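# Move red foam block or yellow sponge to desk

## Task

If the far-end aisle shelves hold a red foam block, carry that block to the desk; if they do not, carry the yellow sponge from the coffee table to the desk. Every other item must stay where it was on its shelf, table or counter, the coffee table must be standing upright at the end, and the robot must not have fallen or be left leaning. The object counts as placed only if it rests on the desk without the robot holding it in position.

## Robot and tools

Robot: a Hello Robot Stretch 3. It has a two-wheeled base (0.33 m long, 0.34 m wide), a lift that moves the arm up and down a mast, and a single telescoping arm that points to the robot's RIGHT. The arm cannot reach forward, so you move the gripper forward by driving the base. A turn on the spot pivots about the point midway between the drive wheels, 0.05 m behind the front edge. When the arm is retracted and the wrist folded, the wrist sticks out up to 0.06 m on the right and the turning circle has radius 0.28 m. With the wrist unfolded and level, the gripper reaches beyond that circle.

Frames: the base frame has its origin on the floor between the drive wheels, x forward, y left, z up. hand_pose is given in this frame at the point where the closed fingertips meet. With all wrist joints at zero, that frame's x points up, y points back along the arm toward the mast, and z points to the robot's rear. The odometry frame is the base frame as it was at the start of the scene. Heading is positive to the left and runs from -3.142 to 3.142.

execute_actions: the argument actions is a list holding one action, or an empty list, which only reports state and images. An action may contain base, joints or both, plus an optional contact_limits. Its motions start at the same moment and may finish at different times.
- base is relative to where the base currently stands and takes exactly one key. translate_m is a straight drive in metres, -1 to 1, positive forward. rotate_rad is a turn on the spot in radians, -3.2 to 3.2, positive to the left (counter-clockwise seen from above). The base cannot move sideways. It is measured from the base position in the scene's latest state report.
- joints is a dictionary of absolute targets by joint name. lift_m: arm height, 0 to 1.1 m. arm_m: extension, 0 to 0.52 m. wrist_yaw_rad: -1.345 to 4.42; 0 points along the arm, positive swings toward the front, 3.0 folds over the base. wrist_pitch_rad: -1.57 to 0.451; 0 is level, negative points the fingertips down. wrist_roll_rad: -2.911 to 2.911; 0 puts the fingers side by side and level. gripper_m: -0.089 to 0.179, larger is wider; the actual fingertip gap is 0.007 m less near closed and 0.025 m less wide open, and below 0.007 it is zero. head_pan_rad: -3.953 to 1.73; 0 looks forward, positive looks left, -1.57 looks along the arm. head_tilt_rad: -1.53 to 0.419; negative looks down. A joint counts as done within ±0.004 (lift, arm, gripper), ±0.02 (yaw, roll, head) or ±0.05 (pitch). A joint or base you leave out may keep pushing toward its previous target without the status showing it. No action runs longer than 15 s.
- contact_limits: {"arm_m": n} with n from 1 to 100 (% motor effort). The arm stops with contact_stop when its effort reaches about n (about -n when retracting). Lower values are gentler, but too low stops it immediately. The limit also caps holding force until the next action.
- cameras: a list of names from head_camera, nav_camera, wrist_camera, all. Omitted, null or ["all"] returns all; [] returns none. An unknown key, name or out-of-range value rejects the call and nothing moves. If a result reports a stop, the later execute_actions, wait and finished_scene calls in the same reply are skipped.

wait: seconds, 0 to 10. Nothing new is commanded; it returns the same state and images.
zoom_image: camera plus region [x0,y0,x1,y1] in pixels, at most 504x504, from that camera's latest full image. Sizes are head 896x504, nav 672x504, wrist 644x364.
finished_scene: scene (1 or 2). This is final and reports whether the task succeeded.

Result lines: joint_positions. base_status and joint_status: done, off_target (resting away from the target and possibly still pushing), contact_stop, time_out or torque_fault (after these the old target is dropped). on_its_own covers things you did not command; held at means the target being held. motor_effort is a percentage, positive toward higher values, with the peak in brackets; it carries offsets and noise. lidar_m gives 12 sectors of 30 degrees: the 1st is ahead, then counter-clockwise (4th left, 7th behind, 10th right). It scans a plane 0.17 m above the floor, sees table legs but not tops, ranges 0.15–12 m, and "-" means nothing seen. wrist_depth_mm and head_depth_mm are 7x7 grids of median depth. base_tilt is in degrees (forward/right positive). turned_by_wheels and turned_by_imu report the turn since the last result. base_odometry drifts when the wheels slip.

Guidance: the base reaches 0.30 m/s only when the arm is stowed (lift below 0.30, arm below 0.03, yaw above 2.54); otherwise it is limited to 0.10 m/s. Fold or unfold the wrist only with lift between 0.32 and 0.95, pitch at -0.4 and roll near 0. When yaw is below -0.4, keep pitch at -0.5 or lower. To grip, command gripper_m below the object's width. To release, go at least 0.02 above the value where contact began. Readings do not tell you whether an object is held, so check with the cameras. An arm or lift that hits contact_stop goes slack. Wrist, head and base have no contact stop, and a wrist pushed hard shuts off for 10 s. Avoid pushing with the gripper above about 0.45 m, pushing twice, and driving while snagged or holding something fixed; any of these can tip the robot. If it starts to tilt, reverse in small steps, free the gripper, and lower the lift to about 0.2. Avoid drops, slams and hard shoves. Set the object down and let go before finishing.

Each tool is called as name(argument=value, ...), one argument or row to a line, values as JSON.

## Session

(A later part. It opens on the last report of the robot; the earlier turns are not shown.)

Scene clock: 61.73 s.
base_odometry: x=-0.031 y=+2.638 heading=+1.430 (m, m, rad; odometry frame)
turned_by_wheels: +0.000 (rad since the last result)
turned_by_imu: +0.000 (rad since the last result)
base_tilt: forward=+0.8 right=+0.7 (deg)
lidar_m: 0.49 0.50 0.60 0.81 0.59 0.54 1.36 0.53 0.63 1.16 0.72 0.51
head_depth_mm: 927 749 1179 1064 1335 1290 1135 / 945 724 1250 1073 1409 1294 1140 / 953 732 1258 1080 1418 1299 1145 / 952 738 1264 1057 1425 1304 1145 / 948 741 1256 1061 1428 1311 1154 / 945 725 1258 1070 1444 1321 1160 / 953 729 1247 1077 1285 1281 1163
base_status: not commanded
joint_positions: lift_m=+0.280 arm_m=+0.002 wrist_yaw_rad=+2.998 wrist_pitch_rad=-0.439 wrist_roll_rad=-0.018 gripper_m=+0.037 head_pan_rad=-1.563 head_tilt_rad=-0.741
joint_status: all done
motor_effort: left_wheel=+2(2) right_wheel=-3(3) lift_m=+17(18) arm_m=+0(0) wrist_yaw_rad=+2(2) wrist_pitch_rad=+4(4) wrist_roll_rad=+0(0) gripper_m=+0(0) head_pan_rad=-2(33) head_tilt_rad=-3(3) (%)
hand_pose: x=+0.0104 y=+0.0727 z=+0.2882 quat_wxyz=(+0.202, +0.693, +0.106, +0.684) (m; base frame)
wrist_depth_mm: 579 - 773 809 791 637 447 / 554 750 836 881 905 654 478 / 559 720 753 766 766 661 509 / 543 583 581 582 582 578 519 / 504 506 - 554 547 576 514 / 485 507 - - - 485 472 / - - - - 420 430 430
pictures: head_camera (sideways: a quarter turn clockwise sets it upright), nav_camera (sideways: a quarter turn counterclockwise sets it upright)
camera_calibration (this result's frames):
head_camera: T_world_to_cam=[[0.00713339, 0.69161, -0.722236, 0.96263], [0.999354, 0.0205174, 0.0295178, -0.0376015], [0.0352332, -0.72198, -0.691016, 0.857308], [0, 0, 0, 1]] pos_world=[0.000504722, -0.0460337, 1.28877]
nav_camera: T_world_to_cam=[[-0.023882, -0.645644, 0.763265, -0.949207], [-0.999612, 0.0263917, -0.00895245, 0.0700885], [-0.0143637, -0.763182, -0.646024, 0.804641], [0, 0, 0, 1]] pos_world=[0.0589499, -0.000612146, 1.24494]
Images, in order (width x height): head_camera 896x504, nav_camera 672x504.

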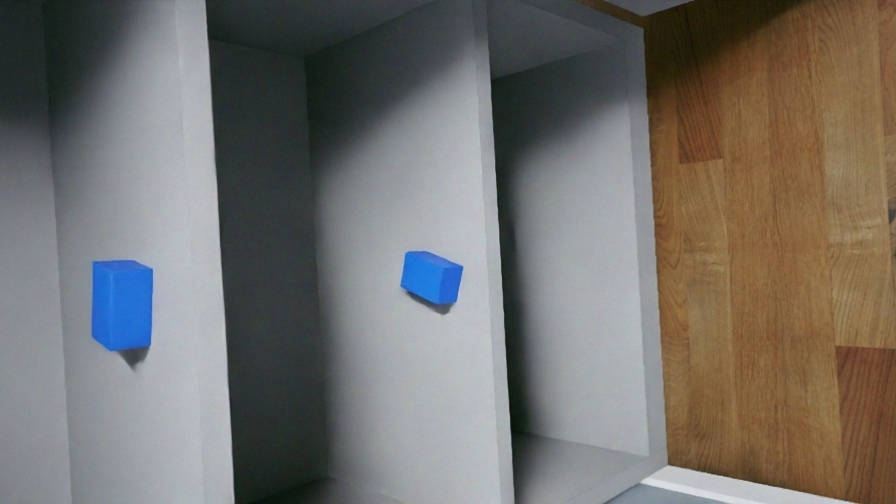

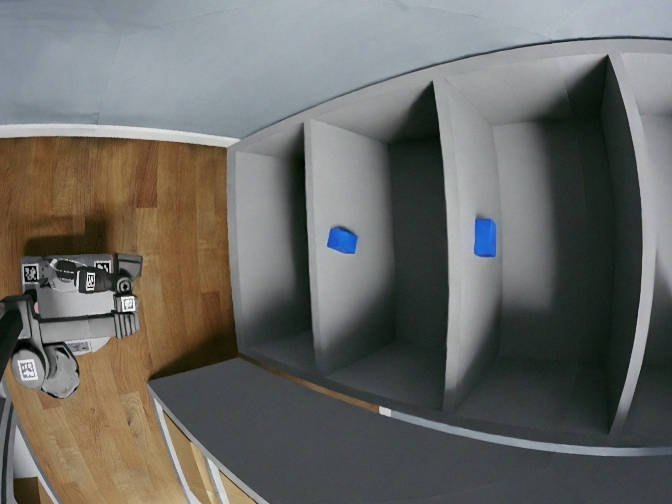

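execute_actions(
  actions=[
    {"base":{"translate_m":-0.7},"joints":{"head_pan_rad":-3.14,"head_tilt_rad":-0.4}},
  ],
  cameras=[],
)

execute_actions(
  actions=[
    {"base":{"translate_m":-0.7}},
  ],
  cameras=[],
)

execute_actions(
  actions=[
    {"base":{"translate_m":-0.9}},
  ],
  cameras=["nav_camera","head_camera"],
)

Scene clock: 68.47 s.
base_odometry: x=-0.129 y=+1.945 heading=+1.430 (m, m, rad; odometry frame)
turned_by_wheels: +0.000 (rad since the last result)
turned_by_imu: +0.002 (rad since the last result)
base_tilt: forward=+0.8 right=+0.7 (deg)
lidar_m: 1.18 1.16 0.39 0.35 0.36 0.48 3.09 0.70 0.31 0.30 0.31 1.24
head_depth_mm: 3105 3302 3476 2846 2067 1625 1300 / 3077 3302 3527 2891 2081 1629 1343 / 3051 3289 3599 2908 2108 1636 1340 / 3063 3254 3570 2939 2107 1651 1353 / 3064 3178 3592 2970 2120 1652 1353 / 3034 3228 3560 2997 2139 1662 1364 / 3021 3220 3531 3018 2146 855 872
base_status: done
joint_positions: lift_m=+0.280 arm_m=+0.002 wrist_yaw_rad=+2.998 wrist_pitch_rad=-0.439 wrist_roll_rad=-0.018 gripper_m=+0.037 head_pan_rad=-3.133 head_tilt_rad=-0.407
joint_status: all done
motor_effort: left_wheel=+2(5) right_wheel=-2(11) lift_m=+18(18) arm_m=-1(0) wrist_yaw_rad=+2(2) wrist_pitch_rad=+4(4) wrist_roll_rad=+0(0) gripper_m=+0(1) head_pan_rad=-2(28) head_tilt_rad=+2(20) (%)
hand_pose: x=+0.0104 y=+0.0727 z=+0.2882 quat_wxyz=(+0.202, +0.693, +0.106, +0.684) (m; base frame)
wrist_depth_mm: 342 - 408 759 500 368 845 / 359 372 391 839 502 413 965 / 393 403 423 738 528 486 778 / 427 444 477 575 537 565 590 / 465 478 - 515 541 566 573 / 485 509 - - - 488 499 / - - - - 421 429 423
pictures: none
No camera images: the call's "cameras" was empty. Leave "cameras" out to get every camera's image.

Scene clock: 72.50 s.
base_odometry: x=-0.227 y=+1.252 heading=+1.430 (m, m, rad; odometry frame)
turned_by_wheels: +0.000 (rad since the last result)
turned_by_imu: +0.002 (rad since the last result)
base_tilt: forward=+0.8 right=+0.7 (deg)
lidar_m: 1.86 0.48 0.39 0.31 1.93 2.42 2.41 2.63 1.97 0.31 0.57 0.51
head_depth_mm: 2470 2673 2811 2679 2055 1616 1336 / 2432 2657 2872 2874 2077 1627 1341 / 2438 2603 2873 2753 2082 1646 1350 / 2451 2592 2870 2940 2116 1644 1353 / 2450 2583 2879 2963 2113 1658 1353 / 2442 2578 2860 2984 2137 1673 1362 / 2446 2587 2854 2943 2147 1669 1373
base_status: done
joint_positions: lift_m=+0.280 arm_m=+0.002 wrist_yaw_rad=+2.998 wrist_pitch_rad=-0.439 wrist_roll_rad=-0.018 gripper_m=+0.037 head_pan_rad=-3.133 head_tilt_rad=-0.407
joint_status: not commanded
motor_effort: left_wheel=+1(7) right_wheel=-2(11) lift_m=+17(18) arm_m=+0(0) wrist_yaw_rad=+2(2) wrist_pitch_rad=+4(4) wrist_roll_rad=+0(0) gripper_m=-1(0) head_pan_rad=-2(2) head_tilt_rad=+2(3) (%)
hand_pose: x=+0.0104 y=+0.0727 z=+0.2882 quat_wxyz=(+0.202, +0.693, +0.106, +0.684) (m; base frame)
wrist_depth_mm: - - - 562 542 380 384 / - - - 710 568 399 413 / 923 933 909 700 576 432 459 / 702 717 704 559 544 485 516 / 576 579 - 498 523 533 546 / 486 510 - - - 491 491 / - - - - 425 426 422
pictures: none
No camera images: the call's "cameras" was empty. Leave "cameras" out to get every camera's image.

Scene clock: 77.20 s.
base_odometry: x=-0.353 y=+0.360 heading=+1.430 (m, m, rad; odometry frame)
turned_by_wheels: +0.000 (rad since the last result)
turned_by_imu: +0.003 (rad since the last result)
base_tilt: forward=+0.8 right=+0.7 (deg)
lidar_m: 1.30 0.96 1.93 1.85 1.90 1.56 1.55 1.83 1.98 1.89 1.97 0.98
head_depth_mm: 1669 1819 1977 2120 1988 1618 1331 / 1656 1817 1913 2166 2076 1630 1341 / 1677 1817 1570 2100 1937 1645 1350 / 1667 1819 1613 2160 2099 1640 1353 / 1667 1805 1620 2150 2113 1650 1362 / 1671 1801 1488 2142 2126 1657 1362 / 1664 1806 1516 2156 2156 1670 1372
base_status: done
joint_positions: lift_m=+0.280 arm_m=+0.002 wrist_yaw_rad=+2.998 wrist_pitch_rad=-0.439 wrist_roll_rad=-0.018 gripper_m=+0.037 head_pan_rad=-3.133 head_tilt_rad=-0.407
joint_status: not commanded
motor_effort: left_wheel=+1(6) right_wheel=-2(10) lift_m=+18(18) arm_m=-1(0) wrist_yaw_rad=+2(2) wrist_pitch_rad=+4(4) wrist_roll_rad=+0(0) gripper_m=-1(0) head_pan_rad=-2(1) head_tilt_rad=+3(3) (%)
hand_pose: x=+0.0104 y=+0.0727 z=+0.2882 quat_wxyz=(+0.202, +0.693, +0.106, +0.684) (m; base frame)
wrist_depth_mm: - - - - - - - / - - - - - - - / 950 947 910 934 938 960 923 / 710 708 719 711 695 717 729 / 576 582 - 581 605 574 586 / 496 499 - - - 487 489 / - - - - 421 425 430
pictures: head_camera (sideways: a quarter turn clockwise sets it upright), nav_camera (sideways: a quarter turn counterclockwise sets it upright)
camera_calibration (this result's frames):
head_camera: T_world_to_cam=[[0.417256, -0.00913107, -0.908743, 1.2033], [0.0299834, -0.999267, 0.0238077, -0.0242661], [-0.908294, -0.0371811, -0.416676, 0.506145], [0, 0, 0, 1]] pos_world=[-0.0416263, 0.00555805, 1.30496]
nav_camera: T_world_to_cam=[[-0.360412, 0.0259953, 0.932431, -1.16776], [0.0210722, 0.999583, -0.0197225, 0.0778899], [-0.932555, 0.0125402, -0.36081, 0.439146], [0, 0, 0, 1]] pos_world=[-0.0129891, -0.0530081, 1.24884]
Images, in order (width x height): head_camera 896x504, nav_camera 672x504.

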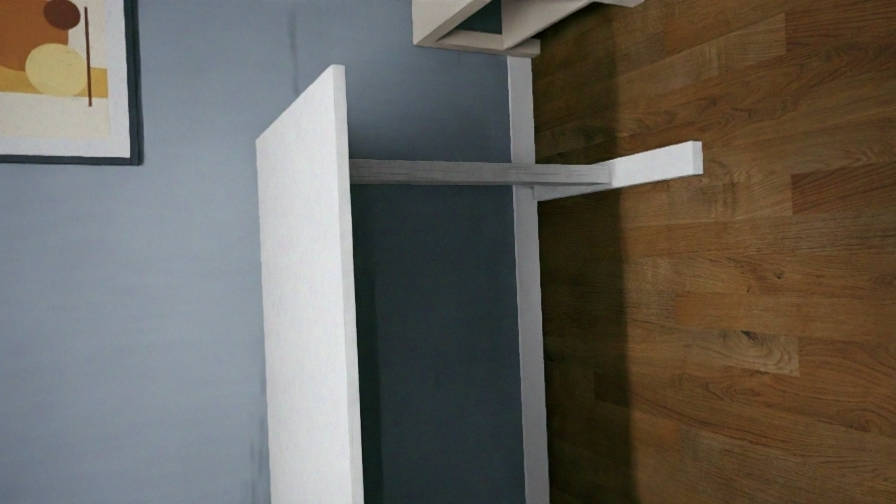

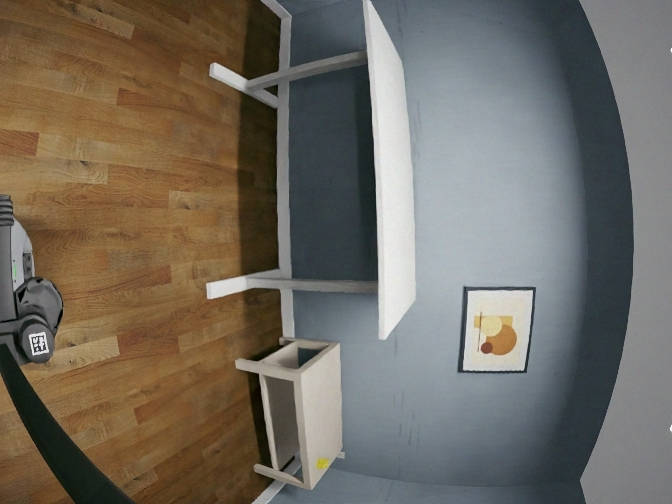

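execute_actions(
  actions=[
    {"base":{"translate_m":-0.6}},
  ],
  cameras=[],
)

execute_actions(
  actions=[
    {"base":{"rotate_rad":-1.57},"joints":{"head_pan_rad":-2.2,"head_tilt_rad":-0.6}},
  ],
  cameras=[],
)

execute_actions(
  actions=[
    {"base":{"translate_m":-0.8}},
  ],
  cameras=["nav_camera","head_camera"],
)

Scene clock: 86.70 s.
base_odometry: x=-0.437 y=-0.234 heading=+1.430 (m, m, rad; odometry frame)
turned_by_wheels: +0.000 (rad since the last result)
turned_by_imu: +0.002 (rad since the last result)
base_tilt: forward=+0.7 right=+0.7 (deg)
lidar_m: 1.55 1.57 1.92 1.83 1.89 1.04 0.96 1.41 1.38 1.91 1.95 1.59
head_depth_mm: 1148 1256 1349 775 1653 1624 1336 / 1141 1254 1275 783 1604 1583 1332 / 1164 1248 1293 791 1621 1590 1347 / 1158 1246 1309 797 1646 1640 1356 / 1154 1249 1313 805 1632 1654 1359 / 1151 1245 1304 811 1636 1658 1363 / 1151 1240 1301 820 1636 1669 1364
base_status: done
joint_positions: lift_m=+0.280 arm_m=+0.002 wrist_yaw_rad=+2.998 wrist_pitch_rad=-0.439 wrist_roll_rad=-0.018 gripper_m=+0.037 head_pan_rad=-3.133 head_tilt_rad=-0.407
joint_status: not commanded
motor_effort: left_wheel=+1(5) right_wheel=-1(10) lift_m=+17(18) arm_m=-1(0) wrist_yaw_rad=+2(2) wrist_pitch_rad=+4(4) wrist_roll_rad=+0(0) gripper_m=+0(0) head_pan_rad=-3(1) head_tilt_rad=+2(2) (%)
hand_pose: x=+0.0104 y=+0.0727 z=+0.2882 quat_wxyz=(+0.202, +0.693, +0.106, +0.684) (m; base frame)
wrist_depth_mm: - - - - - - - / - - - - - - - / 927 946 943 920 925 937 937 / 716 687 709 712 724 710 722 / 580 577 - 575 593 588 588 / 487 513 - - - 495 496 / - - - - 426 436 433
pictures: none
No camera images: the call's "cameras" was empty. Leave "cameras" out to get every camera's image.

Scene clock: 88.87 s.
base_odometry: x=-0.437 y=-0.234 heading=-0.140 (m, m, rad; odometry frame)
turned_by_wheels: -1.570 (rad since the last result)
turned_by_imu: -1.582 (rad since the last result)
base_tilt: forward=+0.7 right=+0.7 (deg)
lidar_m: 1.91 1.99 1.59 1.54 1.57 1.91 1.83 1.70 1.04 0.96 1.42 1.38
head_depth_mm: 1855 2038 1843 1924 1675 1403 1199 / 1737 1955 1847 1749 1687 1408 1204 / 1595 1773 1869 1501 1643 1413 1203 / 1476 1630 1765 1457 1606 1425 1213 / 1381 1516 1651 1753 1718 1427 1221 / 1288 1404 789 1730 1729 1399 1223 / 1214 1308 795 1558 1302 1401 1231
base_status: done
joint_positions: lift_m=+0.280 arm_m=+0.002 wrist_yaw_rad=+2.998 wrist_pitch_rad=-0.439 wrist_roll_rad=-0.018 gripper_m=+0.037 head_pan_rad=-2.207 head_tilt_rad=-0.593
joint_status: all done
motor_effort: left_wheel=+1(9) right_wheel=-2(9) lift_m=+17(18) arm_m=-1(1) wrist_yaw_rad=+2(2) wrist_pitch_rad=+4(4) wrist_roll_rad=+0(0) gripper_m=+0(0) head_pan_rad=+2(30) head_tilt_rad=-2(14) (%)
hand_pose: x=+0.0104 y=+0.0727 z=+0.2882 quat_wxyz=(+0.202, +0.693, +0.106, +0.684) (m; base frame)
wrist_depth_mm: - - - - - - - / - - - - - - - / 911 899 941 895 961 930 916 / 698 726 704 711 718 728 711 / 573 571 - 579 606 581 591 / 494 496 - - - 499 491 / - - - - 427 426 425
pictures: none
No camera images: the call's "cameras" was empty. Leave "cameras" out to get every camera's image.

Scene clock: 93.23 s.
base_odometry: x=-1.230 y=-0.122 heading=-0.140 (m, m, rad; odometry frame)
turned_by_wheels: +0.000 (rad since the last result)
turned_by_imu: +0.002 (rad since the last result)
base_tilt: forward=+0.7 right=+0.7 (deg)
lidar_m: 2.71 2.18 1.57 1.51 1.50 1.08 1.03 1.06 1.08 0.83 1.12 1.93
head_depth_mm: 1051 1140 1243 1378 1537 1397 1200 / 1156 1262 1396 1551 1641 1405 1199 / 1280 1420 1585 1777 1649 1412 1207 / 1427 1579 1784 1405 1573 1416 1217 / 1394 1532 1675 1384 1467 1424 1219 / 1307 1426 1575 1424 1233 1369 1222 / 1229 1335 1453 1433 1139 1342 1230
base_status: done
joint_positions: lift_m=+0.280 arm_m=+0.002 wrist_yaw_rad=+2.998 wrist_pitch_rad=-0.439 wrist_roll_rad=-0.018 gripper_m=+0.037 head_pan_rad=-2.207 head_tilt_rad=-0.593
joint_status: not commanded
motor_effort: left_wheel=+1(5) right_wheel=-2(11) lift_m=+18(17) arm_m=-1(1) wrist_yaw_rad=+2(1) wrist_pitch_rad=+4(4) wrist_roll_rad=+0(0) gripper_m=+1(1) head_pan_rad=+3(2) head_tilt_rad=-2(2) (%)
hand_pose: x=+0.0104 y=+0.0727 z=+0.2882 quat_wxyz=(+0.202, +0.693, +0.106, +0.684) (m; base frame)
wrist_depth_mm: - - - - - - - / - - - - - - - / 929 937 942 962 927 934 947 / 695 725 703 720 707 715 714 / 588 574 - 578 608 576 592 / 491 503 - - - 490 498 / - - - - 425 424 427
pictures: head_camera (sideways: a quarter turn clockwise sets it upright), nav_camera (sideways: a quarter turn counterclockwise sets it upright)
camera_calibration (this result's frames):
head_camera: T_world_to_cam=[[0.353425, 0.457256, -0.816093, 1.08286], [0.81395, -0.580291, 0.0273602, -0.0336671], [-0.46106, -0.673928, -0.577273, 0.712375], [0, 0, 0, 1]] pos_world=[-0.0268569, -0.0345896, 1.29587]
nav_camera: T_world_to_cam=[[-0.33593, -0.405992, 0.849895, -1.06024], [-0.784495, 0.619979, -0.0139181, 0.0752432], [-0.521267, -0.671414, -0.526768, 0.652588], [0, 0, 0, 1]] pos_world=[0.0430333, -0.0389418, 1.2459]
Images, in order (width x height): head_camera 896x504, nav_camera 672x504.

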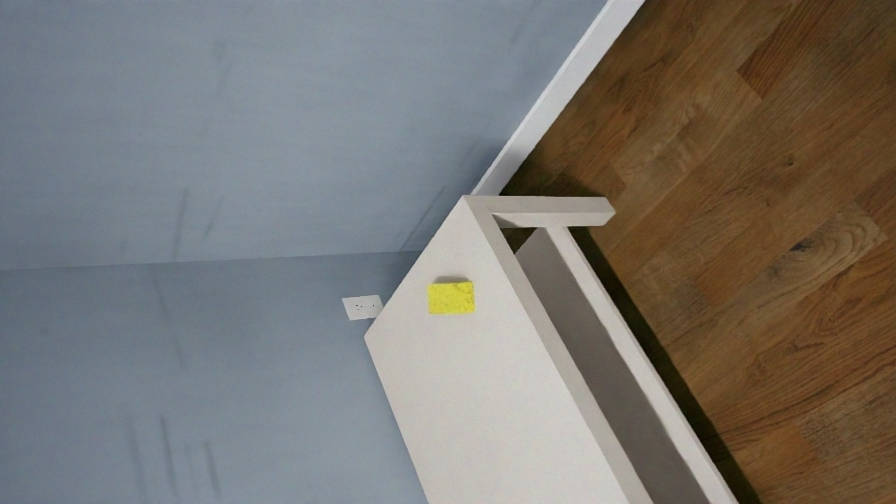

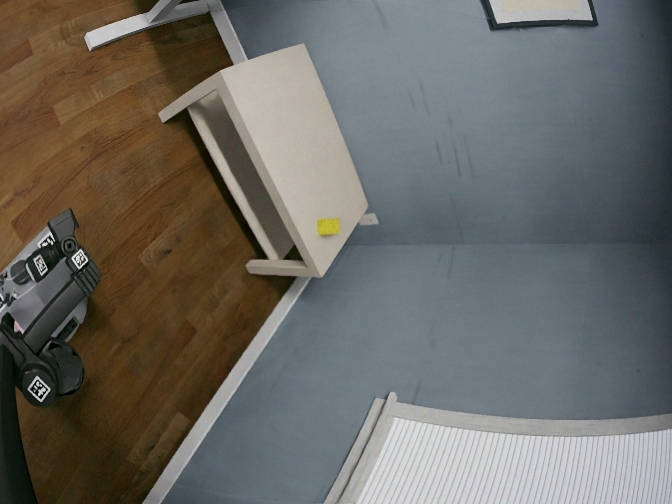

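execute_actions(
  actions=[
    {"base":{"rotate_rad":1.056}},
  ],
  cameras=[],
)

execute_actions(
  actions=[
    {"base":{"translate_m":-0.45}},
  ],
  cameras=[],
)

execute_actions(
  actions=[
    {"base":{"rotate_rad":-1.58},"joints":{"lift_m":0.7,"wrist_pitch_rad":-0.4,"head_pan_rad":-1.57,"head_tilt_rad":-0.8}},
  ],
  cameras=[],
)

execute_actions(
  actions=[
    {"joints":{"wrist_yaw_rad":0,"gripper_m":0.13}},
  ],
  cameras=["wrist_camera","head_camera"],
)

Scene clock: 103.10 s.
base_odometry: x=-1.230 y=-0.122 heading=+0.916 (m, m, rad; odometry frame)
turned_by_wheels: +1.056 (rad since the last result)
turned_by_imu: +1.064 (rad since the last result)
base_tilt: forward=+0.8 right=+0.7 (deg)
lidar_m: 1.56 1.50 1.49 1.07 1.04 1.06 1.08 0.83 1.12 1.94 2.71 2.17
head_depth_mm: 1148 1261 1402 1375 1159 1336 1201 / 1188 1314 1471 1611 1196 1343 1203 / 1233 1364 1536 1753 1699 1416 1212 / 1278 1356 1610 1850 1714 1423 1214 / 1335 1199 1224 1435 1611 1426 1218 / 1390 1212 919 2024 1726 1431 1221 / 1451 1237 939 2113 1742 1438 1232
base_status: done
joint_positions: lift_m=+0.280 arm_m=+0.002 wrist_yaw_rad=+2.998 wrist_pitch_rad=-0.439 wrist_roll_rad=-0.018 gripper_m=+0.037 head_pan_rad=-2.207 head_tilt_rad=-0.593
joint_status: not commanded
motor_effort: left_wheel=-1(7) right_wheel=+1(9) lift_m=+18(18) arm_m=-1(1) wrist_yaw_rad=+2(3) wrist_pitch_rad=+4(4) wrist_roll_rad=+0(0) gripper_m=-1(0) head_pan_rad=+2(2) head_tilt_rad=-2(2) (%)
hand_pose: x=+0.0104 y=+0.0727 z=+0.2882 quat_wxyz=(+0.202, +0.693, +0.106, +0.684) (m; base frame)
wrist_depth_mm: 791 - - - - - - / 799 871 - - - - - / 839 865 945 932 937 931 906 / 718 706 722 712 721 730 698 / 578 573 - 585 607 585 587 / 499 514 - - - 491 490 / - - - - 421 427 425
pictures: none
No camera images: the call's "cameras" was empty. Leave "cameras" out to get every camera's image.

Scene clock: 106.27 s.
base_odometry: x=-1.504 y=-0.479 heading=+0.916 (m, m, rad; odometry frame)
turned_by_wheels: +0.000 (rad since the last result)
turned_by_imu: +0.001 (rad since the last result)
base_tilt: forward=+0.7 right=+0.6 (deg)
lidar_m: 1.97 1.91 1.16 0.83 0.80 0.64 0.65 1.01 0.55 1.00 2.13 3.02
head_depth_mm: 820 902 1007 1131 1096 913 818 / 850 940 1050 1194 1102 916 839 / 882 974 1098 1256 1108 923 1071 / 916 1022 1154 1319 1116 927 1147 / 953 1070 1220 1409 1611 953 1152 / 995 1113 1281 1501 1671 1433 1225 / 1040 1135 1362 1610 1748 1393 1226
base_status: done
joint_positions: lift_m=+0.280 arm_m=+0.002 wrist_yaw_rad=+2.998 wrist_pitch_rad=-0.439 wrist_roll_rad=-0.018 gripper_m=+0.037 head_pan_rad=-2.207 head_tilt_rad=-0.593
joint_status: not commanded
motor_effort: left_wheel=-1(8) right_wheel=+1(7) lift_m=+18(18) arm_m=-1(1) wrist_yaw_rad=+2(1) wrist_pitch_rad=+4(4) wrist_roll_rad=+0(0) gripper_m=-1(0) head_pan_rad=+2(3) head_tilt_rad=-3(2) (%)
hand_pose: x=+0.0104 y=+0.0727 z=+0.2882 quat_wxyz=(+0.202, +0.693, +0.106, +0.684) (m; base frame)
wrist_depth_mm: 607 - 801 975 - - - / 646 714 877 - - - - / 689 736 871 899 966 958 941 / 684 730 712 706 737 719 738 / 585 575 - 575 596 580 582 / 484 504 - - - 488 499 / - - - - 428 424 421
pictures: none
No camera images: the call's "cameras" was empty. Leave "cameras" out to get every camera's image.

Scene clock: 110.93 s.
base_odometry: x=-1.504 y=-0.479 heading=-0.664 (m, m, rad; odometry frame)
turned_by_wheels: -1.580 (rad since the last result)
turned_by_imu: -1.600 (rad since the last result)
base_tilt: forward=+0.7 right=+0.7 (deg)
lidar_m: 1.00 2.13 3.02 1.97 1.93 1.16 0.83 0.80 0.64 0.64 1.01 0.55
head_depth_mm: 914 1005 1125 1274 1384 1287 - / 1021 1140 1293 1477 1364 1293 1085 / 1099 1266 1486 1110 1015 1293 - / 1038 1194 1343 1116 975 1282 1101 / 979 1111 1258 1126 956 1178 1123 / 925 1037 1191 1134 961 889 1143 / 878 982 1113 1140 968 857 1114
base_status: done
joint_positions: lift_m=+0.700 arm_m=+0.002 wrist_yaw_rad=+2.998 wrist_pitch_rad=-0.418 wrist_roll_rad=-0.018 gripper_m=+0.037 head_pan_rad=-1.577 head_tilt_rad=-0.790
joint_status: all done
motor_effort: left_wheel=+1(8) right_wheel=-2(9) lift_m=+30(28) arm_m=-2(1) wrist_yaw_rad=+2(2) wrist_pitch_rad=+5(4) wrist_roll_rad=+0(0) gripper_m=+0(0) head_pan_rad=+3(22) head_tilt_rad=-2(13) (%)
hand_pose: x=+0.0108 y=+0.0754 z=+0.7124 quat_wxyz=(+0.195, +0.694, +0.099, +0.686) (m; base frame)
wrist_depth_mm: - - - - - - - / - - - - - - - / - - - - - - - / - - - - - - - / - - - - - - - / - - - - - - - / 850 873 847 871 883 876 882
pictures: none
No camera images: the call's "cameras" was empty. Leave "cameras" out to get every camera's image.

Scene clock: 113.43 s.
base_odometry: x=-1.504 y=-0.479 heading=-0.664 (m, m, rad; odometry frame)
turned_by_wheels: +0.000 (rad since the last result)
turned_by_imu: +0.000 (rad since the last result)
base_tilt: forward=+0.8 right=+0.7 (deg)
lidar_m: 1.00 2.13 3.03 1.97 1.94 1.17 0.84 0.80 0.64 0.64 1.01 0.55
head_depth_mm: 912 1006 1125 1282 1387 1287 - / 1022 1143 1297 1479 1390 1298 - / 1100 1262 1477 1111 1014 - - / 1043 1192 1346 1118 977 1235 1131 / 978 1111 1260 1124 961 1178 1139 / 925 1041 1190 1132 962 891 1142 / 878 979 1112 1140 969 856 1114
base_status: not commanded
joint_positions: lift_m=+0.700 arm_m=+0.002 wrist_yaw_rad=+0.003 wrist_pitch_rad=-0.418 wrist_roll_rad=-0.018 gripper_m=+0.130 head_pan_rad=-1.577 head_tilt_rad=-0.790
joint_status: all done
motor_effort: left_wheel=+1(1) right_wheel=-2(2) lift_m=+30(30) arm_m=-1(1) wrist_yaw_rad=-1(1) wrist_pitch_rad=+5(5) wrist_roll_rad=+0(0) gripper_m=-1(81) head_pan_rad=+3(2) head_tilt_rad=-3(3) (%)
hand_pose: x=-0.0209 y=-0.3711 z=+0.7124 quat_wxyz=(+0.698, +0.149, -0.685, -0.145) (m; base frame)
wrist_depth_mm: 609 660 731 853 844 643 511 / 631 706 807 930 901 665 538 / 671 782 864 982 949 697 548 / 702 686 687 691 990 711 570 / 552 585 548 538 580 737 581 / 457 475 456 461 577 - 609 / 406 396 410 701 829 842 604
pictures: head_camera (sideways: a quarter turn clockwise sets it upright), wrist_camera
camera_calibration (this result's frames):
head_camera: T_world_to_cam=[[0.0171298, 0.726377, -0.687083, 0.916758], [0.999535, 0.00490036, 0.0301002, -0.038359], [0.0252311, -0.687279, -0.725955, 0.902809], [0, 0, 0, 1]] pos_world=[-0.000141594, -0.0452418, 1.28644]
wrist_camera: T_world_to_cam=[[-0.997272, -0.0698688, 0.0238255, -0.0601029], [-0.0592816, 0.565683, -0.822489, 0.826678], [0.0439886, -0.821657, -0.568282, 0.263854], [0, 0, 0, 1]] pos_world=[-0.0225387, -0.25504, 0.831309]
Images, in order (width x height): head_camera 896x504, wrist_camera 644x364.

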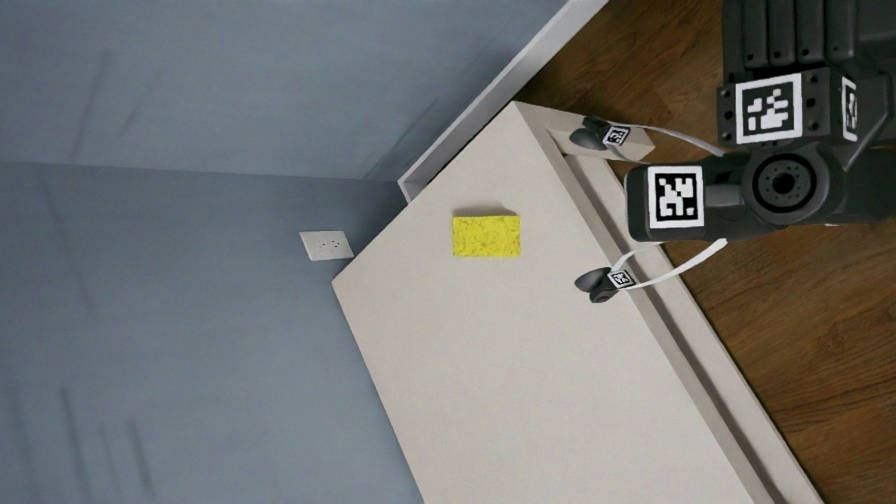

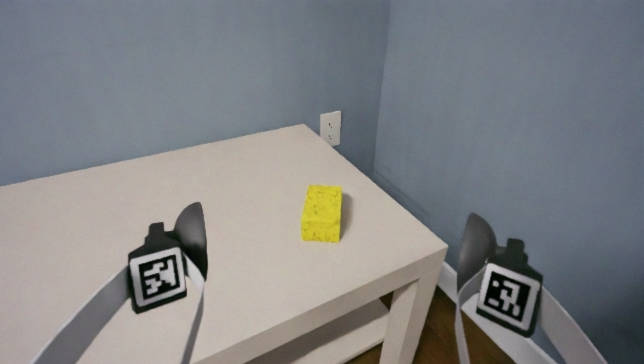

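execute_actions(
  actions=[
    {"base":{"translate_m":0.025},"joints":{"lift_m":0.5,"arm_m":0.3}},
  ],
  cameras=["wrist_camera"],
)

Scene clock: 120.23 s.
base_odometry: x=-1.484 y=-0.495 heading=-0.664 (m, m, rad; odometry frame)
turned_by_wheels: +0.000 (rad since the last result)
turned_by_imu: +0.000 (rad since the last result)
base_tilt: forward=+0.8 right=+0.7 (deg)
lidar_m: 0.97 2.11 3.00 1.99 1.95 1.20 0.86 0.82 0.65 0.67 0.99 0.53
head_depth_mm: 937 1033 1161 1312 1409 1259 1121 / 1049 1169 1329 1504 1392 1270 1123 / 1096 1254 1485 1142 1238 1274 1130 / 1025 1176 1324 1142 955 1233 1134 / 967 1098 1246 1124 957 1152 1138 / 913 1026 1177 1129 964 888 1141 / 867 968 1100 1139 966 846 1110
base_status: done
joint_positions: lift_m=+0.500 arm_m=+0.300 wrist_yaw_rad=+0.001 wrist_pitch_rad=-0.418 wrist_roll_rad=-0.018 gripper_m=+0.130 head_pan_rad=-1.577 head_tilt_rad=-0.790
joint_status: all done
motor_effort: left_wheel=+2(6) right_wheel=-2(4) lift_m=+17(24) arm_m=+3(4) wrist_yaw_rad=-1(2) wrist_pitch_rad=+5(5) wrist_roll_rad=+0(0) gripper_m=+0(0) head_pan_rad=+3(2) head_tilt_rad=-4(3) (%)
hand_pose: x=-0.0212 y=-0.6691 z=+0.5130 quat_wxyz=(+0.698, +0.149, -0.685, -0.145) (m; base frame)
wrist_depth_mm: 398 442 500 569 631 507 407 / 426 465 522 609 666 531 420 / 420 423 420 429 712 551 433 / 320 324 324 329 324 576 454 / 261 272 261 197 254 558 462 / 217 226 218 166 214 - 437 / - 188 188 165 185 188 188
pictures: wrist_camera
camera_calibration (this result's frames):
wrist_camera: T_world_to_cam=[[-0.99736, -0.0685929, 0.0238367, -0.075612], [-0.0585599, 0.565622, -0.822583, 0.831259], [0.0429408, -0.821807, -0.568145, -0.0944807], [0, 0, 0, 1]] pos_world=[-0.0226769, -0.553009, 0.631903]
Images, in order (width x height): wrist_camera 644x364.

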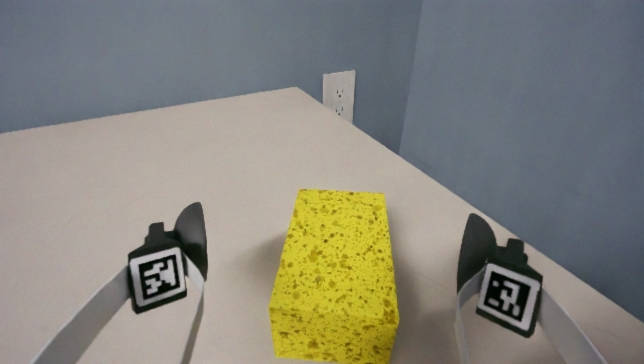

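execute_actions(
  actions=[
    {"joints":{"lift_m":0.462,"arm_m":0.31}},
  ],
  cameras=["wrist_camera"],
)

execute_actions(
  actions=[
    {"joints":{"gripper_m":0.02}},
  ],
  cameras=["wrist_camera"],
)

execute_actions(
  actions=[
    {"joints":{"lift_m":0.9,"arm_m":0.0,"head_pan_rad":-0.8,"head_tilt_rad":-0.5}},
  ],
  cameras=["wrist_camera","nav_camera"],
)

Scene clock: 124.30 s.
base_odometry: x=-1.484 y=-0.495 heading=-0.664 (m, m, rad; odometry frame)
turned_by_wheels: +0.000 (rad since the last result)
turned_by_imu: +0.000 (rad since the last result)
base_tilt: forward=+0.8 right=+0.7 (deg)
lidar_m: 0.97 2.11 3.01 1.99 1.95 1.20 0.86 0.82 0.65 0.67 1.00 0.53
head_depth_mm: 934 1036 1158 1314 1415 1264 1120 / 1049 1172 1333 1490 1393 1248 1109 / 1095 1257 1481 1115 - 1271 1128 / 1028 1172 1316 1122 954 1233 1134 / 968 1096 1251 1127 958 1159 1141 / 914 1029 1174 1136 962 889 1142 / 865 968 1098 1140 965 844 1114
base_status: not commanded
joint_positions: lift_m=+0.462 arm_m=+0.310 wrist_yaw_rad=+0.001 wrist_pitch_rad=-0.418 wrist_roll_rad=-0.018 gripper_m=+0.130 head_pan_rad=-1.577 head_tilt_rad=-0.790
joint_status: all done
motor_effort: left_wheel=+1(2) right_wheel=-2(2) lift_m=+17(19) arm_m=+3(5) wrist_yaw_rad=+0(1) wrist_pitch_rad=+5(5) wrist_roll_rad=+0(0) gripper_m=+0(0) head_pan_rad=+4(3) head_tilt_rad=-3(3) (%)
hand_pose: x=-0.0212 y=-0.6791 z=+0.4750 quat_wxyz=(+0.698, +0.149, -0.685, -0.145) (m; base frame)
wrist_depth_mm: 390 433 482 560 635 502 401 / 419 448 482 578 658 514 418 / 336 329 333 339 660 548 427 / 254 254 256 176 248 515 448 / 204 212 207 142 193 217 429 / 172 178 167 127 130 - 174 / - 148 149 142 146 148 150
pictures: wrist_camera
camera_calibration (this result's frames):
wrist_camera: T_world_to_cam=[[-0.99736, -0.0685928, 0.0238373, -0.0753926], [-0.0585599, 0.565615, -0.822588, 0.805661], [0.0429409, -0.821812, -0.568138, -0.124293], [0, 0, 0, 1]] pos_world=[-0.0226769, -0.563011, 0.593909]
Images, in order (width x height): wrist_camera 644x364.

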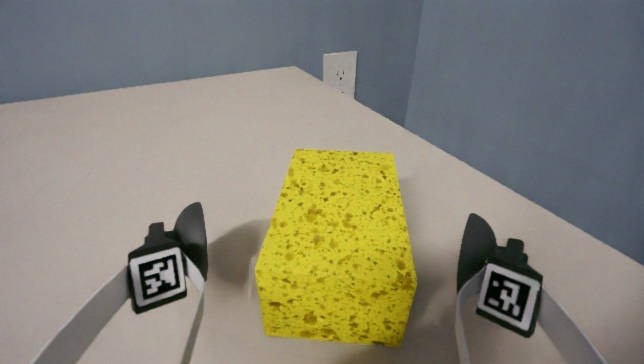

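Scene clock: 125.90 s.
base_odometry: x=-1.484 y=-0.495 heading=-0.664 (m, m, rad; odometry frame)
turned_by_wheels: +0.000 (rad since the last result)
turned_by_imu: +0.000 (rad since the last result)
base_tilt: forward=+0.7 right=+0.7 (deg)
lidar_m: 0.97 2.11 3.01 1.99 1.95 1.20 0.86 0.82 0.65 0.67 1.00 0.53
head_depth_mm: 937 1035 1158 1310 1416 1261 1121 / 1050 1172 1328 1492 1389 1247 1107 / 1096 1255 1479 1114 - 1270 1129 / 1028 1174 1316 1122 955 1237 1133 / 966 1097 1253 1125 957 1155 1139 / 912 1026 1180 1136 959 888 1142 / 864 968 1099 1140 969 846 1111
base_status: not commanded
joint_positions: lift_m=+0.462 arm_m=+0.310 wrist_yaw_rad=+0.001 wrist_pitch_rad=-0.418 wrist_roll_rad=-0.018 gripper_m=+0.021 head_pan_rad=-1.577 head_tilt_rad=-0.790
joint_status: all done
motor_effort: left_wheel=+2(2) right_wheel=-2(2) lift_m=+17(17) arm_m=+3(3) wrist_yaw_rad=+0(1) wrist_pitch_rad=+5(5) wrist_roll_rad=+0(0) gripper_m=-17(93) head_pan_rad=+3(2) head_tilt_rad=-4(3) (%)
hand_pose: x=-0.0212 y=-0.6791 z=+0.4750 quat_wxyz=(+0.698, +0.149, -0.685, -0.145) (m; base frame)
wrist_depth_mm: 388 437 485 559 621 506 403 / 419 442 480 569 669 529 415 / 335 334 335 335 662 550 435 / 254 256 254 175 244 521 451 / 205 205 207 142 147 208 433 / 172 172 140 128 127 175 174 / 148 148 149 145 146 150 150
pictures: wrist_camera
camera_calibration (this result's frames):
wrist_camera: T_world_to_cam=[[-0.99736, -0.0685937, 0.0238373, -0.0753931], [-0.0585605, 0.565615, -0.822588, 0.805661], [0.0429416, -0.821812, -0.568138, -0.124293], [0, 0, 0, 1]] pos_world=[-0.0226768, -0.563011, 0.593909]
Images, in order (width x height): wrist_camera 644x364.

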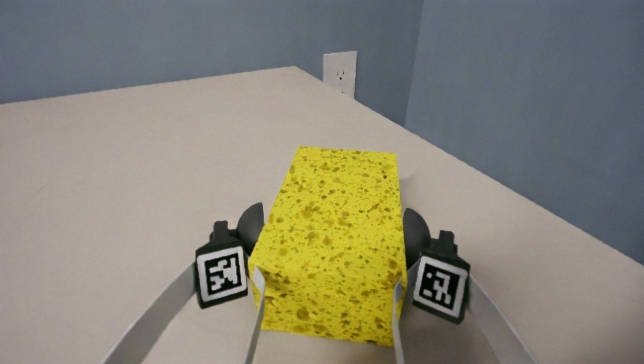

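Scene clock: 130.70 s.
base_odometry: x=-1.484 y=-0.495 heading=-0.664 (m, m, rad; odometry frame)
turned_by_wheels: +0.000 (rad since the last result)
turned_by_imu: +0.000 (rad since the last result)
base_tilt: forward=+0.8 right=+0.7 (deg)
lidar_m: 0.97 2.11 3.00 1.98 1.95 1.20 0.86 0.82 0.65 0.67 1.00 0.53
head_depth_mm: 790 864 952 1060 1148 974 820 / 805 881 974 1086 1166 980 822 / 821 900 996 1118 1201 984 826 / 826 921 1021 1146 1220 988 831 / 836 943 1048 1181 1282 991 852 / 852 963 1074 1217 1396 1511 860 / 874 989 1105 1252 1442 1533 1286
base_status: not commanded
joint_positions: lift_m=+0.900 arm_m=+0.002 wrist_yaw_rad=+0.001 wrist_pitch_rad=-0.418 wrist_roll_rad=-0.018 gripper_m=+0.021 head_pan_rad=-0.807 head_tilt_rad=-0.507
joint_status: all done
joint sent to its limit — the command would take arm_m past its lower limit, so that joint was sent only as far as its limit.
motor_effort: left_wheel=+2(1) right_wheel=-2(2) lift_m=+29(23) arm_m=-4(7) wrist_yaw_rad=-1(1) wrist_pitch_rad=+5(5) wrist_roll_rad=+0(0) gripper_m=-18(18) head_pan_rad=+3(27) head_tilt_rad=+2(17) (%)
hand_pose: x=-0.0212 y=-0.3714 z=+0.9125 quat_wxyz=(+0.698, +0.149, -0.685, -0.145) (m; base frame)
wrist_depth_mm: 589 652 738 828 859 659 525 / 622 694 790 897 944 689 546 / 666 761 857 954 947 713 559 / 713 801 928 174 933 765 581 / 760 818 851 141 147 782 609 / 708 689 140 128 127 799 634 / 631 603 589 568 644 807 661
pictures: nav_camera (sideways: a quarter turn counterclockwise sets it upright), wrist_camera
camera_calibration (this result's frames):
nav_camera: T_world_to_cam=[[0.29124, -0.346139, 0.891833, -1.11876], [-0.743499, -0.668529, -0.0166702, 0.0785778], [0.601987, -0.658223, -0.452057, 0.548525], [0, 0, 0, 1]] pos_world=[0.0540467, 0.0263352, 1.24703]
wrist_camera: T_world_to_cam=[[-0.997365, -0.0685155, 0.0238373, -0.0646988], [-0.0585161, 0.565619, -0.822588, 0.991411], [0.0428772, -0.821815, -0.568138, 0.377136], [0, 0, 0, 1]] pos_world=[-0.0226853, -0.255258, 1.03133]
Images, in order (width x height): nav_camera 672x504, wrist_camera 644x364.

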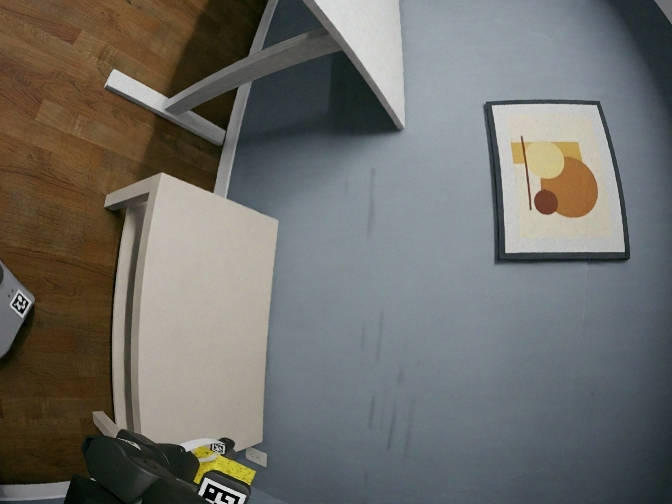

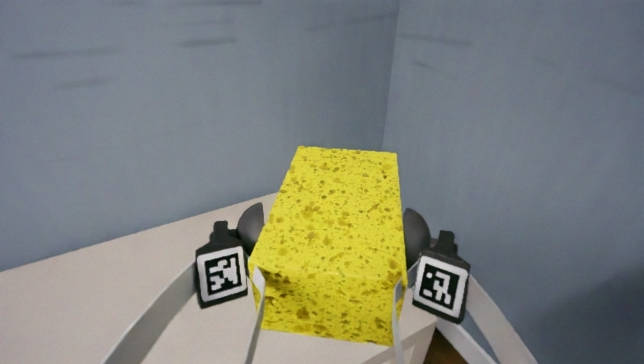

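execute_actions(
  actions=[
    {"base":{"rotate_rad":0.8},"joints":{"head_pan_rad":-1.57}},
  ],
  cameras=[],
)

execute_actions(
  actions=[
    {"base":{"translate_m":1.0}},
  ],
  cameras=["nav_camera"],
)

execute_actions(
  actions=[
    {"base":{"rotate_rad":-0.29}},
  ],
  cameras=[],
)

execute_actions(
  actions=[
    {"base":{"translate_m":0.8}},
  ],
  cameras=["nav_camera","head_camera"],
)

Scene clock: 136.10 s.
base_odometry: x=-1.484 y=-0.495 heading=+0.136 (m, m, rad; odometry frame)
turned_by_wheels: +0.800 (rad since the last result)
turned_by_imu: +0.810 (rad since the last result)
base_tilt: forward=+0.8 right=+0.8 (deg)
lidar_m: 2.92 2.34 1.93 1.68 0.95 0.82 0.82 0.65 1.00 0.98 0.53 1.96
head_depth_mm: 794 865 953 1060 1149 1016 - / 811 888 980 1089 1169 988 - / 830 911 1008 1128 1207 - - / 832 935 1037 1165 1221 961 833 / 853 961 1070 1205 1353 993 854 / 876 988 1108 1252 1444 1527 898 / 901 1019 1146 1304 1510 1500 1284
base_status: done
joint_positions: lift_m=+0.900 arm_m=+0.002 wrist_yaw_rad=+0.001 wrist_pitch_rad=-0.418 wrist_roll_rad=-0.018 gripper_m=+0.021 head_pan_rad=-1.563 head_tilt_rad=-0.507
joint_status: all done
motor_effort: left_wheel=-1(5) right_wheel=+1(6) lift_m=+29(29) arm_m=-4(4) wrist_yaw_rad=+0(1) wrist_pitch_rad=+5(5) wrist_roll_rad=+0(0) gripper_m=-18(18) head_pan_rad=-2(24) head_tilt_rad=+2(2) (%)
hand_pose: x=-0.0212 y=-0.3714 z=+0.9125 quat_wxyz=(+0.698, +0.149, -0.685, -0.145) (m; base frame)
wrist_depth_mm: 747 857 775 732 658 621 573 / - 958 857 756 721 646 618 / - - 946 834 797 724 663 / - - - 175 835 802 701 / 787 - - 141 147 812 774 / - - 140 128 127 714 714 / - - 591 570 589 608 616
pictures: none
No camera images: the call's "cameras" was empty. Leave "cameras" out to get every camera's image.

Scene clock: 148.00 s.
base_odometry: x=-0.493 y=-0.359 heading=+0.136 (m, m, rad; odometry frame)
turned_by_wheels: +0.000 (rad since the last result)
turned_by_imu: -0.593 (rad since the last result)
base_tilt: forward=+0.7 right=+0.7 (deg)
lidar_m: 1.33 2.03 2.28 1.84 1.86 2.07 1.71 1.49 0.76 0.69 0.69 1.25
head_depth_mm: 1090 1207 1345 1474 1203 - - / 1052 1162 1289 1435 1249 - - / 1002 1117 1237 1364 499 1504 - / 968 1077 1193 659 502 1469 1266 / 939 1041 1044 665 506 996 1185 / 909 1008 982 671 509 448 1286 / 901 977 995 676 513 438 1288
base_status: done
joint_positions: lift_m=+0.900 arm_m=+0.002 wrist_yaw_rad=-0.315 wrist_pitch_rad=-0.419 wrist_roll_rad=-0.010 gripper_m=+0.021 head_pan_rad=-1.563 head_tilt_rad=-0.505
joint_status: not commanded
on_its_own: wrist_yaw_rad is held at -0.302, not at your +0.000, by its stall guard, which is not easing now
motor_effort: left_wheel=-1(25) right_wheel=+6(40) lift_m=+28(30) arm_m=+0(5) wrist_yaw_rad=+10(68) wrist_pitch_rad=+5(13) wrist_roll_rad=-3(4) gripper_m=-19(27) head_pan_rad=-2(2) head_tilt_rad=+2(2) (%)
hand_pose: x=-0.0911 y=-0.3599 z=+0.9123 quat_wxyz=(+0.664, +0.038, -0.703, -0.254) (m; base frame)
wrist_depth_mm: 521 719 856 - - - - / 282 279 911 - - - - / 191 190 192 - - - - / 146 146 161 176 944 - - / 129 146 - 141 146 - - / 920 780 - 131 125 - - / 966 - - - - - -
pictures: nav_camera (sideways: a quarter turn counterclockwise sets it upright)
camera_calibration (this result's frames):
nav_camera: T_world_to_cam=[[-0.0257505, -0.449493, 0.892912, -1.11824], [-0.999572, 0.0239986, -0.0167455, 0.0802378], [-0.0139017, -0.892961, -0.449919, 0.5495], [0, 0, 0, 1]] pos_world=[0.0590473, -0.0138836, 1.24706]
Images, in order (width x height): nav_camera 672x504.

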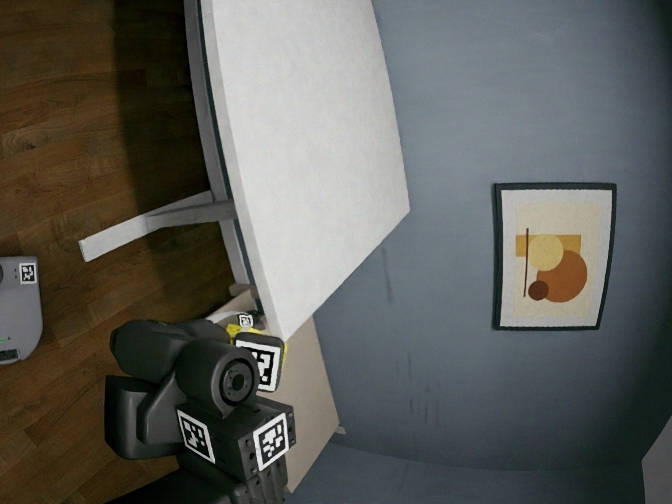

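Scene clock: 149.70 s.
base_odometry: x=-0.493 y=-0.359 heading=-0.154 (m, m, rad; odometry frame)
turned_by_wheels: -0.290 (rad since the last result)
turned_by_imu: -0.293 (rad since the last result)
base_tilt: forward=+0.8 right=+0.7 (deg)
lidar_m: 1.33 2.03 2.06 1.91 1.78 1.80 1.83 1.71 1.48 0.77 0.69 1.14
head_depth_mm: 1438 1613 1828 1572 1246 1503 - / 1323 1469 1652 1576 1207 - - / 1226 1354 1507 1577 1217 1373 - / 1151 1257 1387 1488 1307 1461 1268 / 1071 1169 1280 1412 506 1513 1279 / 1002 1096 1192 1251 508 1441 1279 / 944 1032 1113 676 513 437 1171
base_status: done
joint_positions: lift_m=+0.900 arm_m=+0.002 wrist_yaw_rad=-0.304 wrist_pitch_rad=-0.419 wrist_roll_rad=-0.014 gripper_m=+0.021 head_pan_rad=-1.563 head_tilt_rad=-0.505
joint_status: not commanded
on_its_own: wrist_yaw_rad is held at -0.302, not at your +0.000, by its stall guard, which is not easing now
motor_effort: left_wheel=+2(6) right_wheel=-2(7) lift_m=+29(29) arm_m=+0(0) wrist_yaw_rad=+2(10) wrist_pitch_rad=+6(5) wrist_roll_rad=-1(3) gripper_m=-17(19) head_pan_rad=-1(2) head_tilt_rad=+2(1) (%)
hand_pose: x=-0.0888 y=-0.3606 z=+0.9123 quat_wxyz=(+0.666, +0.042, -0.701, -0.250) (m; base frame)
wrist_depth_mm: 732 863 - - - - - / 749 869 - - - - - / 819 960 - - - - - / 162 - - 175 - - - / 866 - 909 141 147 - - / 922 - 145 130 126 - - / 984 - - 928 - - -
pictures: none
No camera images: the call's "cameras" was empty. Leave "cameras" out to get every camera's image.

Scene clock: 158.67 s.
base_odometry: x=+0.297 y=-0.482 heading=-0.153 (m, m, rad; odometry frame)
turned_by_wheels: +0.000 (rad since the last result)
turned_by_imu: -1.019 (rad since the last result)
base_tilt: forward=+0.5 right=+0.7 (deg)
lidar_m: 0.74 0.76 0.90 0.92 1.77 2.34 2.17 2.20 2.12 1.68 0.46 0.47
head_depth_mm: 1724 1874 2097 2273 1839 441 - / 1716 1875 2080 2266 1855 - - / 1702 1863 2074 2244 1864 1501 - / 1690 1857 2063 2254 503 407 342 / 1680 1856 2048 2183 506 408 343 / 1685 1841 2041 1638 510 411 345 / 1676 1829 2014 1645 513 414 346
base_status: done
joint_positions: lift_m=+0.900 arm_m=+0.002 wrist_yaw_rad=-0.497 wrist_pitch_rad=-0.390 wrist_roll_rad=-0.018 gripper_m=+0.021 head_pan_rad=-1.564 head_tilt_rad=-0.505
joint_status: not commanded
on_its_own: wrist_yaw_rad is held at -0.491, not at your +0.000, by its stall guard, which is not easing now
motor_effort: left_wheel=+17(22) right_wheel=+7(26) lift_m=+20(28) arm_m=-1(1) wrist_yaw_rad=+5(47) wrist_pitch_rad=-3(22) wrist_roll_rad=+0(11) gripper_m=-18(24) head_pan_rad=-2(2) head_tilt_rad=+1(1) (%)
hand_pose: x=-0.1302 y=-0.3470 z=+0.9192 quat_wxyz=(+0.645, -0.035, -0.700, -0.304) (m; base frame)
wrist_depth_mm: - - - - - - - / - - - - - - - / - - - - - - - / 594 - - 176 - - - / 870 - - 141 146 - - / 749 - 146 130 125 - - / 679 - - - - - -
pictures: head_camera (sideways: a quarter turn clockwise sets it upright), nav_camera (sideways: a quarter turn counterclockwise sets it upright)
camera_calibration (this result's frames):
head_camera: T_world_to_cam=[[0.00944377, 0.50361, -0.863879, 1.14726], [0.999343, 0.0254844, 0.0257811, -0.0327452], [0.034999, -0.863555, -0.503039, 0.612767], [0, 0, 0, 1]] pos_world=[0.000442949, -0.0477815, 1.30019]
nav_camera: T_world_to_cam=[[-0.026173, -0.449305, 0.892995, -1.11834], [-0.999549, 0.0249327, -0.0167512, 0.0802452], [-0.0147384, -0.893031, -0.449754, 0.549292], [0, 0, 0, 1]] pos_world=[0.0590343, -0.0139433, 1.24707]
Images, in order (width x height): head_camera 896x504, nav_camera 672x504.

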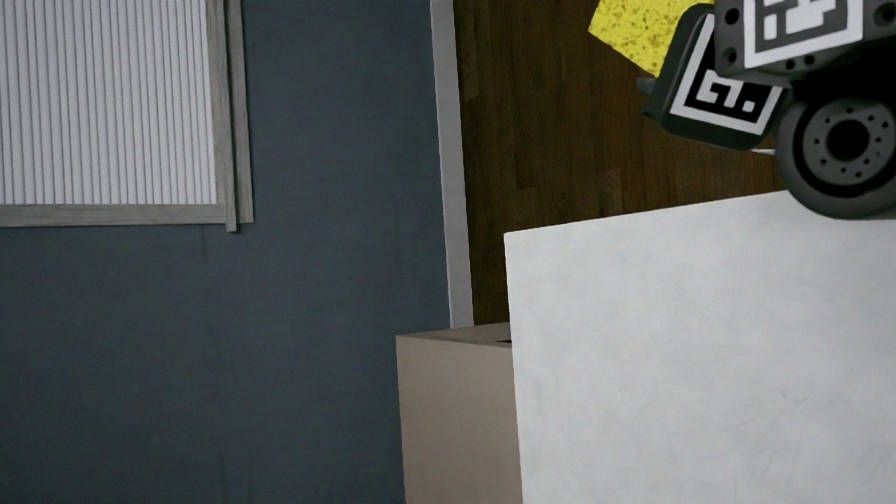

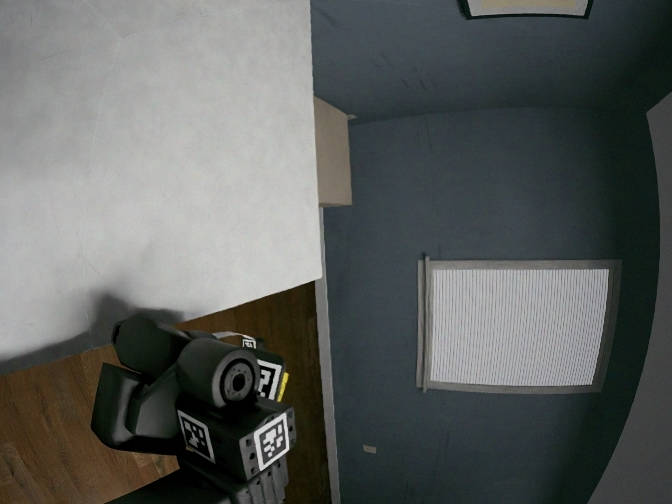

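execute_actions(
  actions=[
    {"base":{"translate_m":-0.06},"joints":{"lift_m":1.1,"wrist_yaw_rad":0.02,"wrist_pitch_rad":-0.3}},
  ],
)

Scene clock: 163.53 s.
base_odometry: x=+0.238 y=-0.473 heading=-0.153 (m, m, rad; odometry frame)
turned_by_wheels: +0.000 (rad since the last result)
turned_by_imu: +0.000 (rad since the last result)
base_tilt: forward=+0.7 right=+0.8 (deg)
lidar_m: 0.80 0.82 0.91 1.73 1.77 2.34 2.10 2.14 2.13 1.69 0.87 0.51
head_depth_mm: - - - - - - 1256 / - - - - - - 1236 / - - - - - 1430 1270 / 1698 - 1171 - 1865 1512 1269 / 1698 1855 2042 2217 524 410 343 / 1677 1838 2035 1635 508 410 344 / 1678 1844 2022 1647 512 413 346
base_status: done
joint_positions: lift_m=+1.098 arm_m=+0.002 wrist_yaw_rad=+0.018 wrist_pitch_rad=-0.320 wrist_roll_rad=-0.018 gripper_m=+0.021 head_pan_rad=-1.564 head_tilt_rad=-0.505
joint_status: all done
joint sent to its limit — the command would take lift_m past its upper limit, so that joint was sent only as far as its limit.
motor_effort: left_wheel=+0(12) right_wheel=-1(9) lift_m=+30(31) arm_m=-1(1) wrist_yaw_rad=+3(7) wrist_pitch_rad=+6(8) wrist_roll_rad=+0(0) gripper_m=-19(18) head_pan_rad=-2(2) head_tilt_rad=+1(2) (%)
hand_pose: x=-0.0173 y=-0.3823 z=+1.1334 quat_wxyz=(+0.706, +0.120, -0.690, -0.106) (m; base frame)
wrist_depth_mm: - - - - - - - / - - - - - - - / - - - - - - - / - - - 176 - - - / - - - 141 146 - - / 929 - 145 131 126 - - / 319 327 323 - - - -
pictures: head_camera (sideways: a quarter turn clockwise sets it upright), nav_camera (sideways: a quarter turn counterclockwise sets it upright), wrist_camera
camera_calibration (this result's frames):
head_camera: T_world_to_cam=[[0.00944371, 0.50361, -0.863879, 1.14726], [0.999343, 0.0254845, 0.0257811, -0.0327452], [0.0349991, -0.863555, -0.503038, 0.612767], [0, 0, 0, 1]] pos_world=[0.000442955, -0.0477815, 1.30019]
nav_camera: T_world_to_cam=[[-0.0261729, -0.449304, 0.892995, -1.11834], [-0.999549, 0.0249326, -0.0167512, 0.0802452], [-0.0147383, -0.893031, -0.449754, 0.549291], [0, 0, 0, 1]] pos_world=[0.0590343, -0.0139433, 1.24707]
wrist_camera: T_world_to_cam=[[-0.996129, -0.082428, 0.0305259, -0.079696], [-0.066638, 0.481715, -0.873791, 1.20542], [0.05732, -0.872443, -0.485343, 0.380576], [0, 0, 0, 1]] pos_world=[-0.0208756, -0.255206, 1.24042]
Images, in order (width x height): head_camera 896x504, nav_camera 672x504, wrist_camera 644x364.

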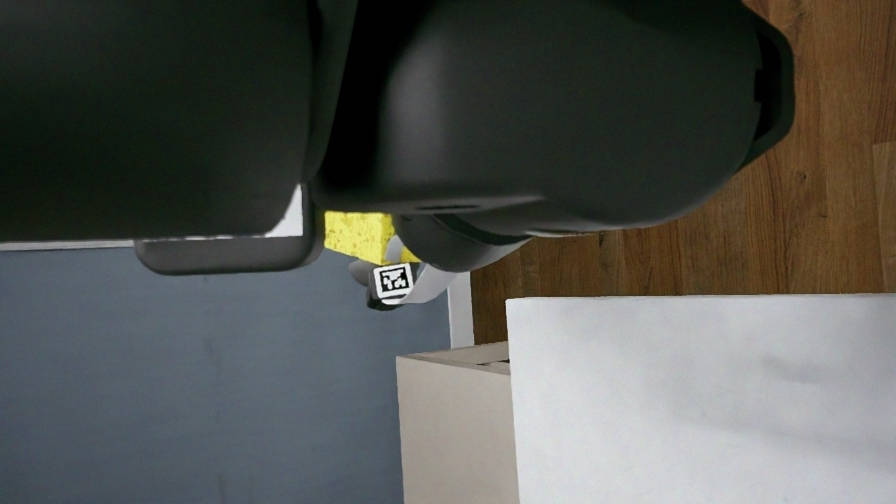

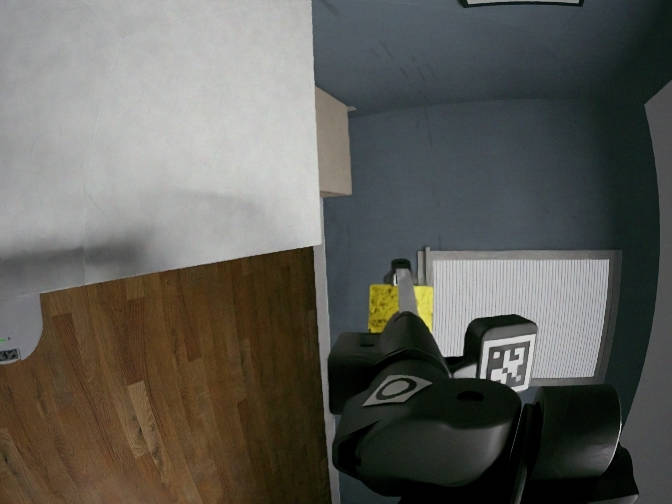

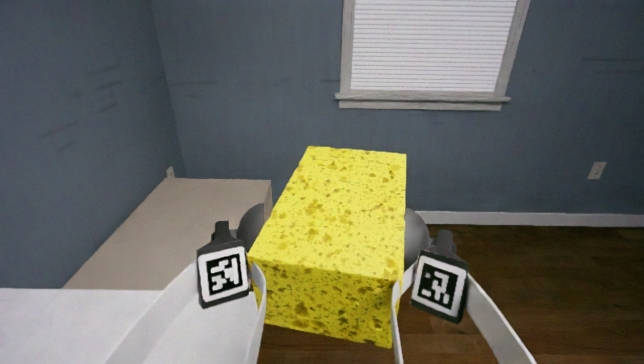

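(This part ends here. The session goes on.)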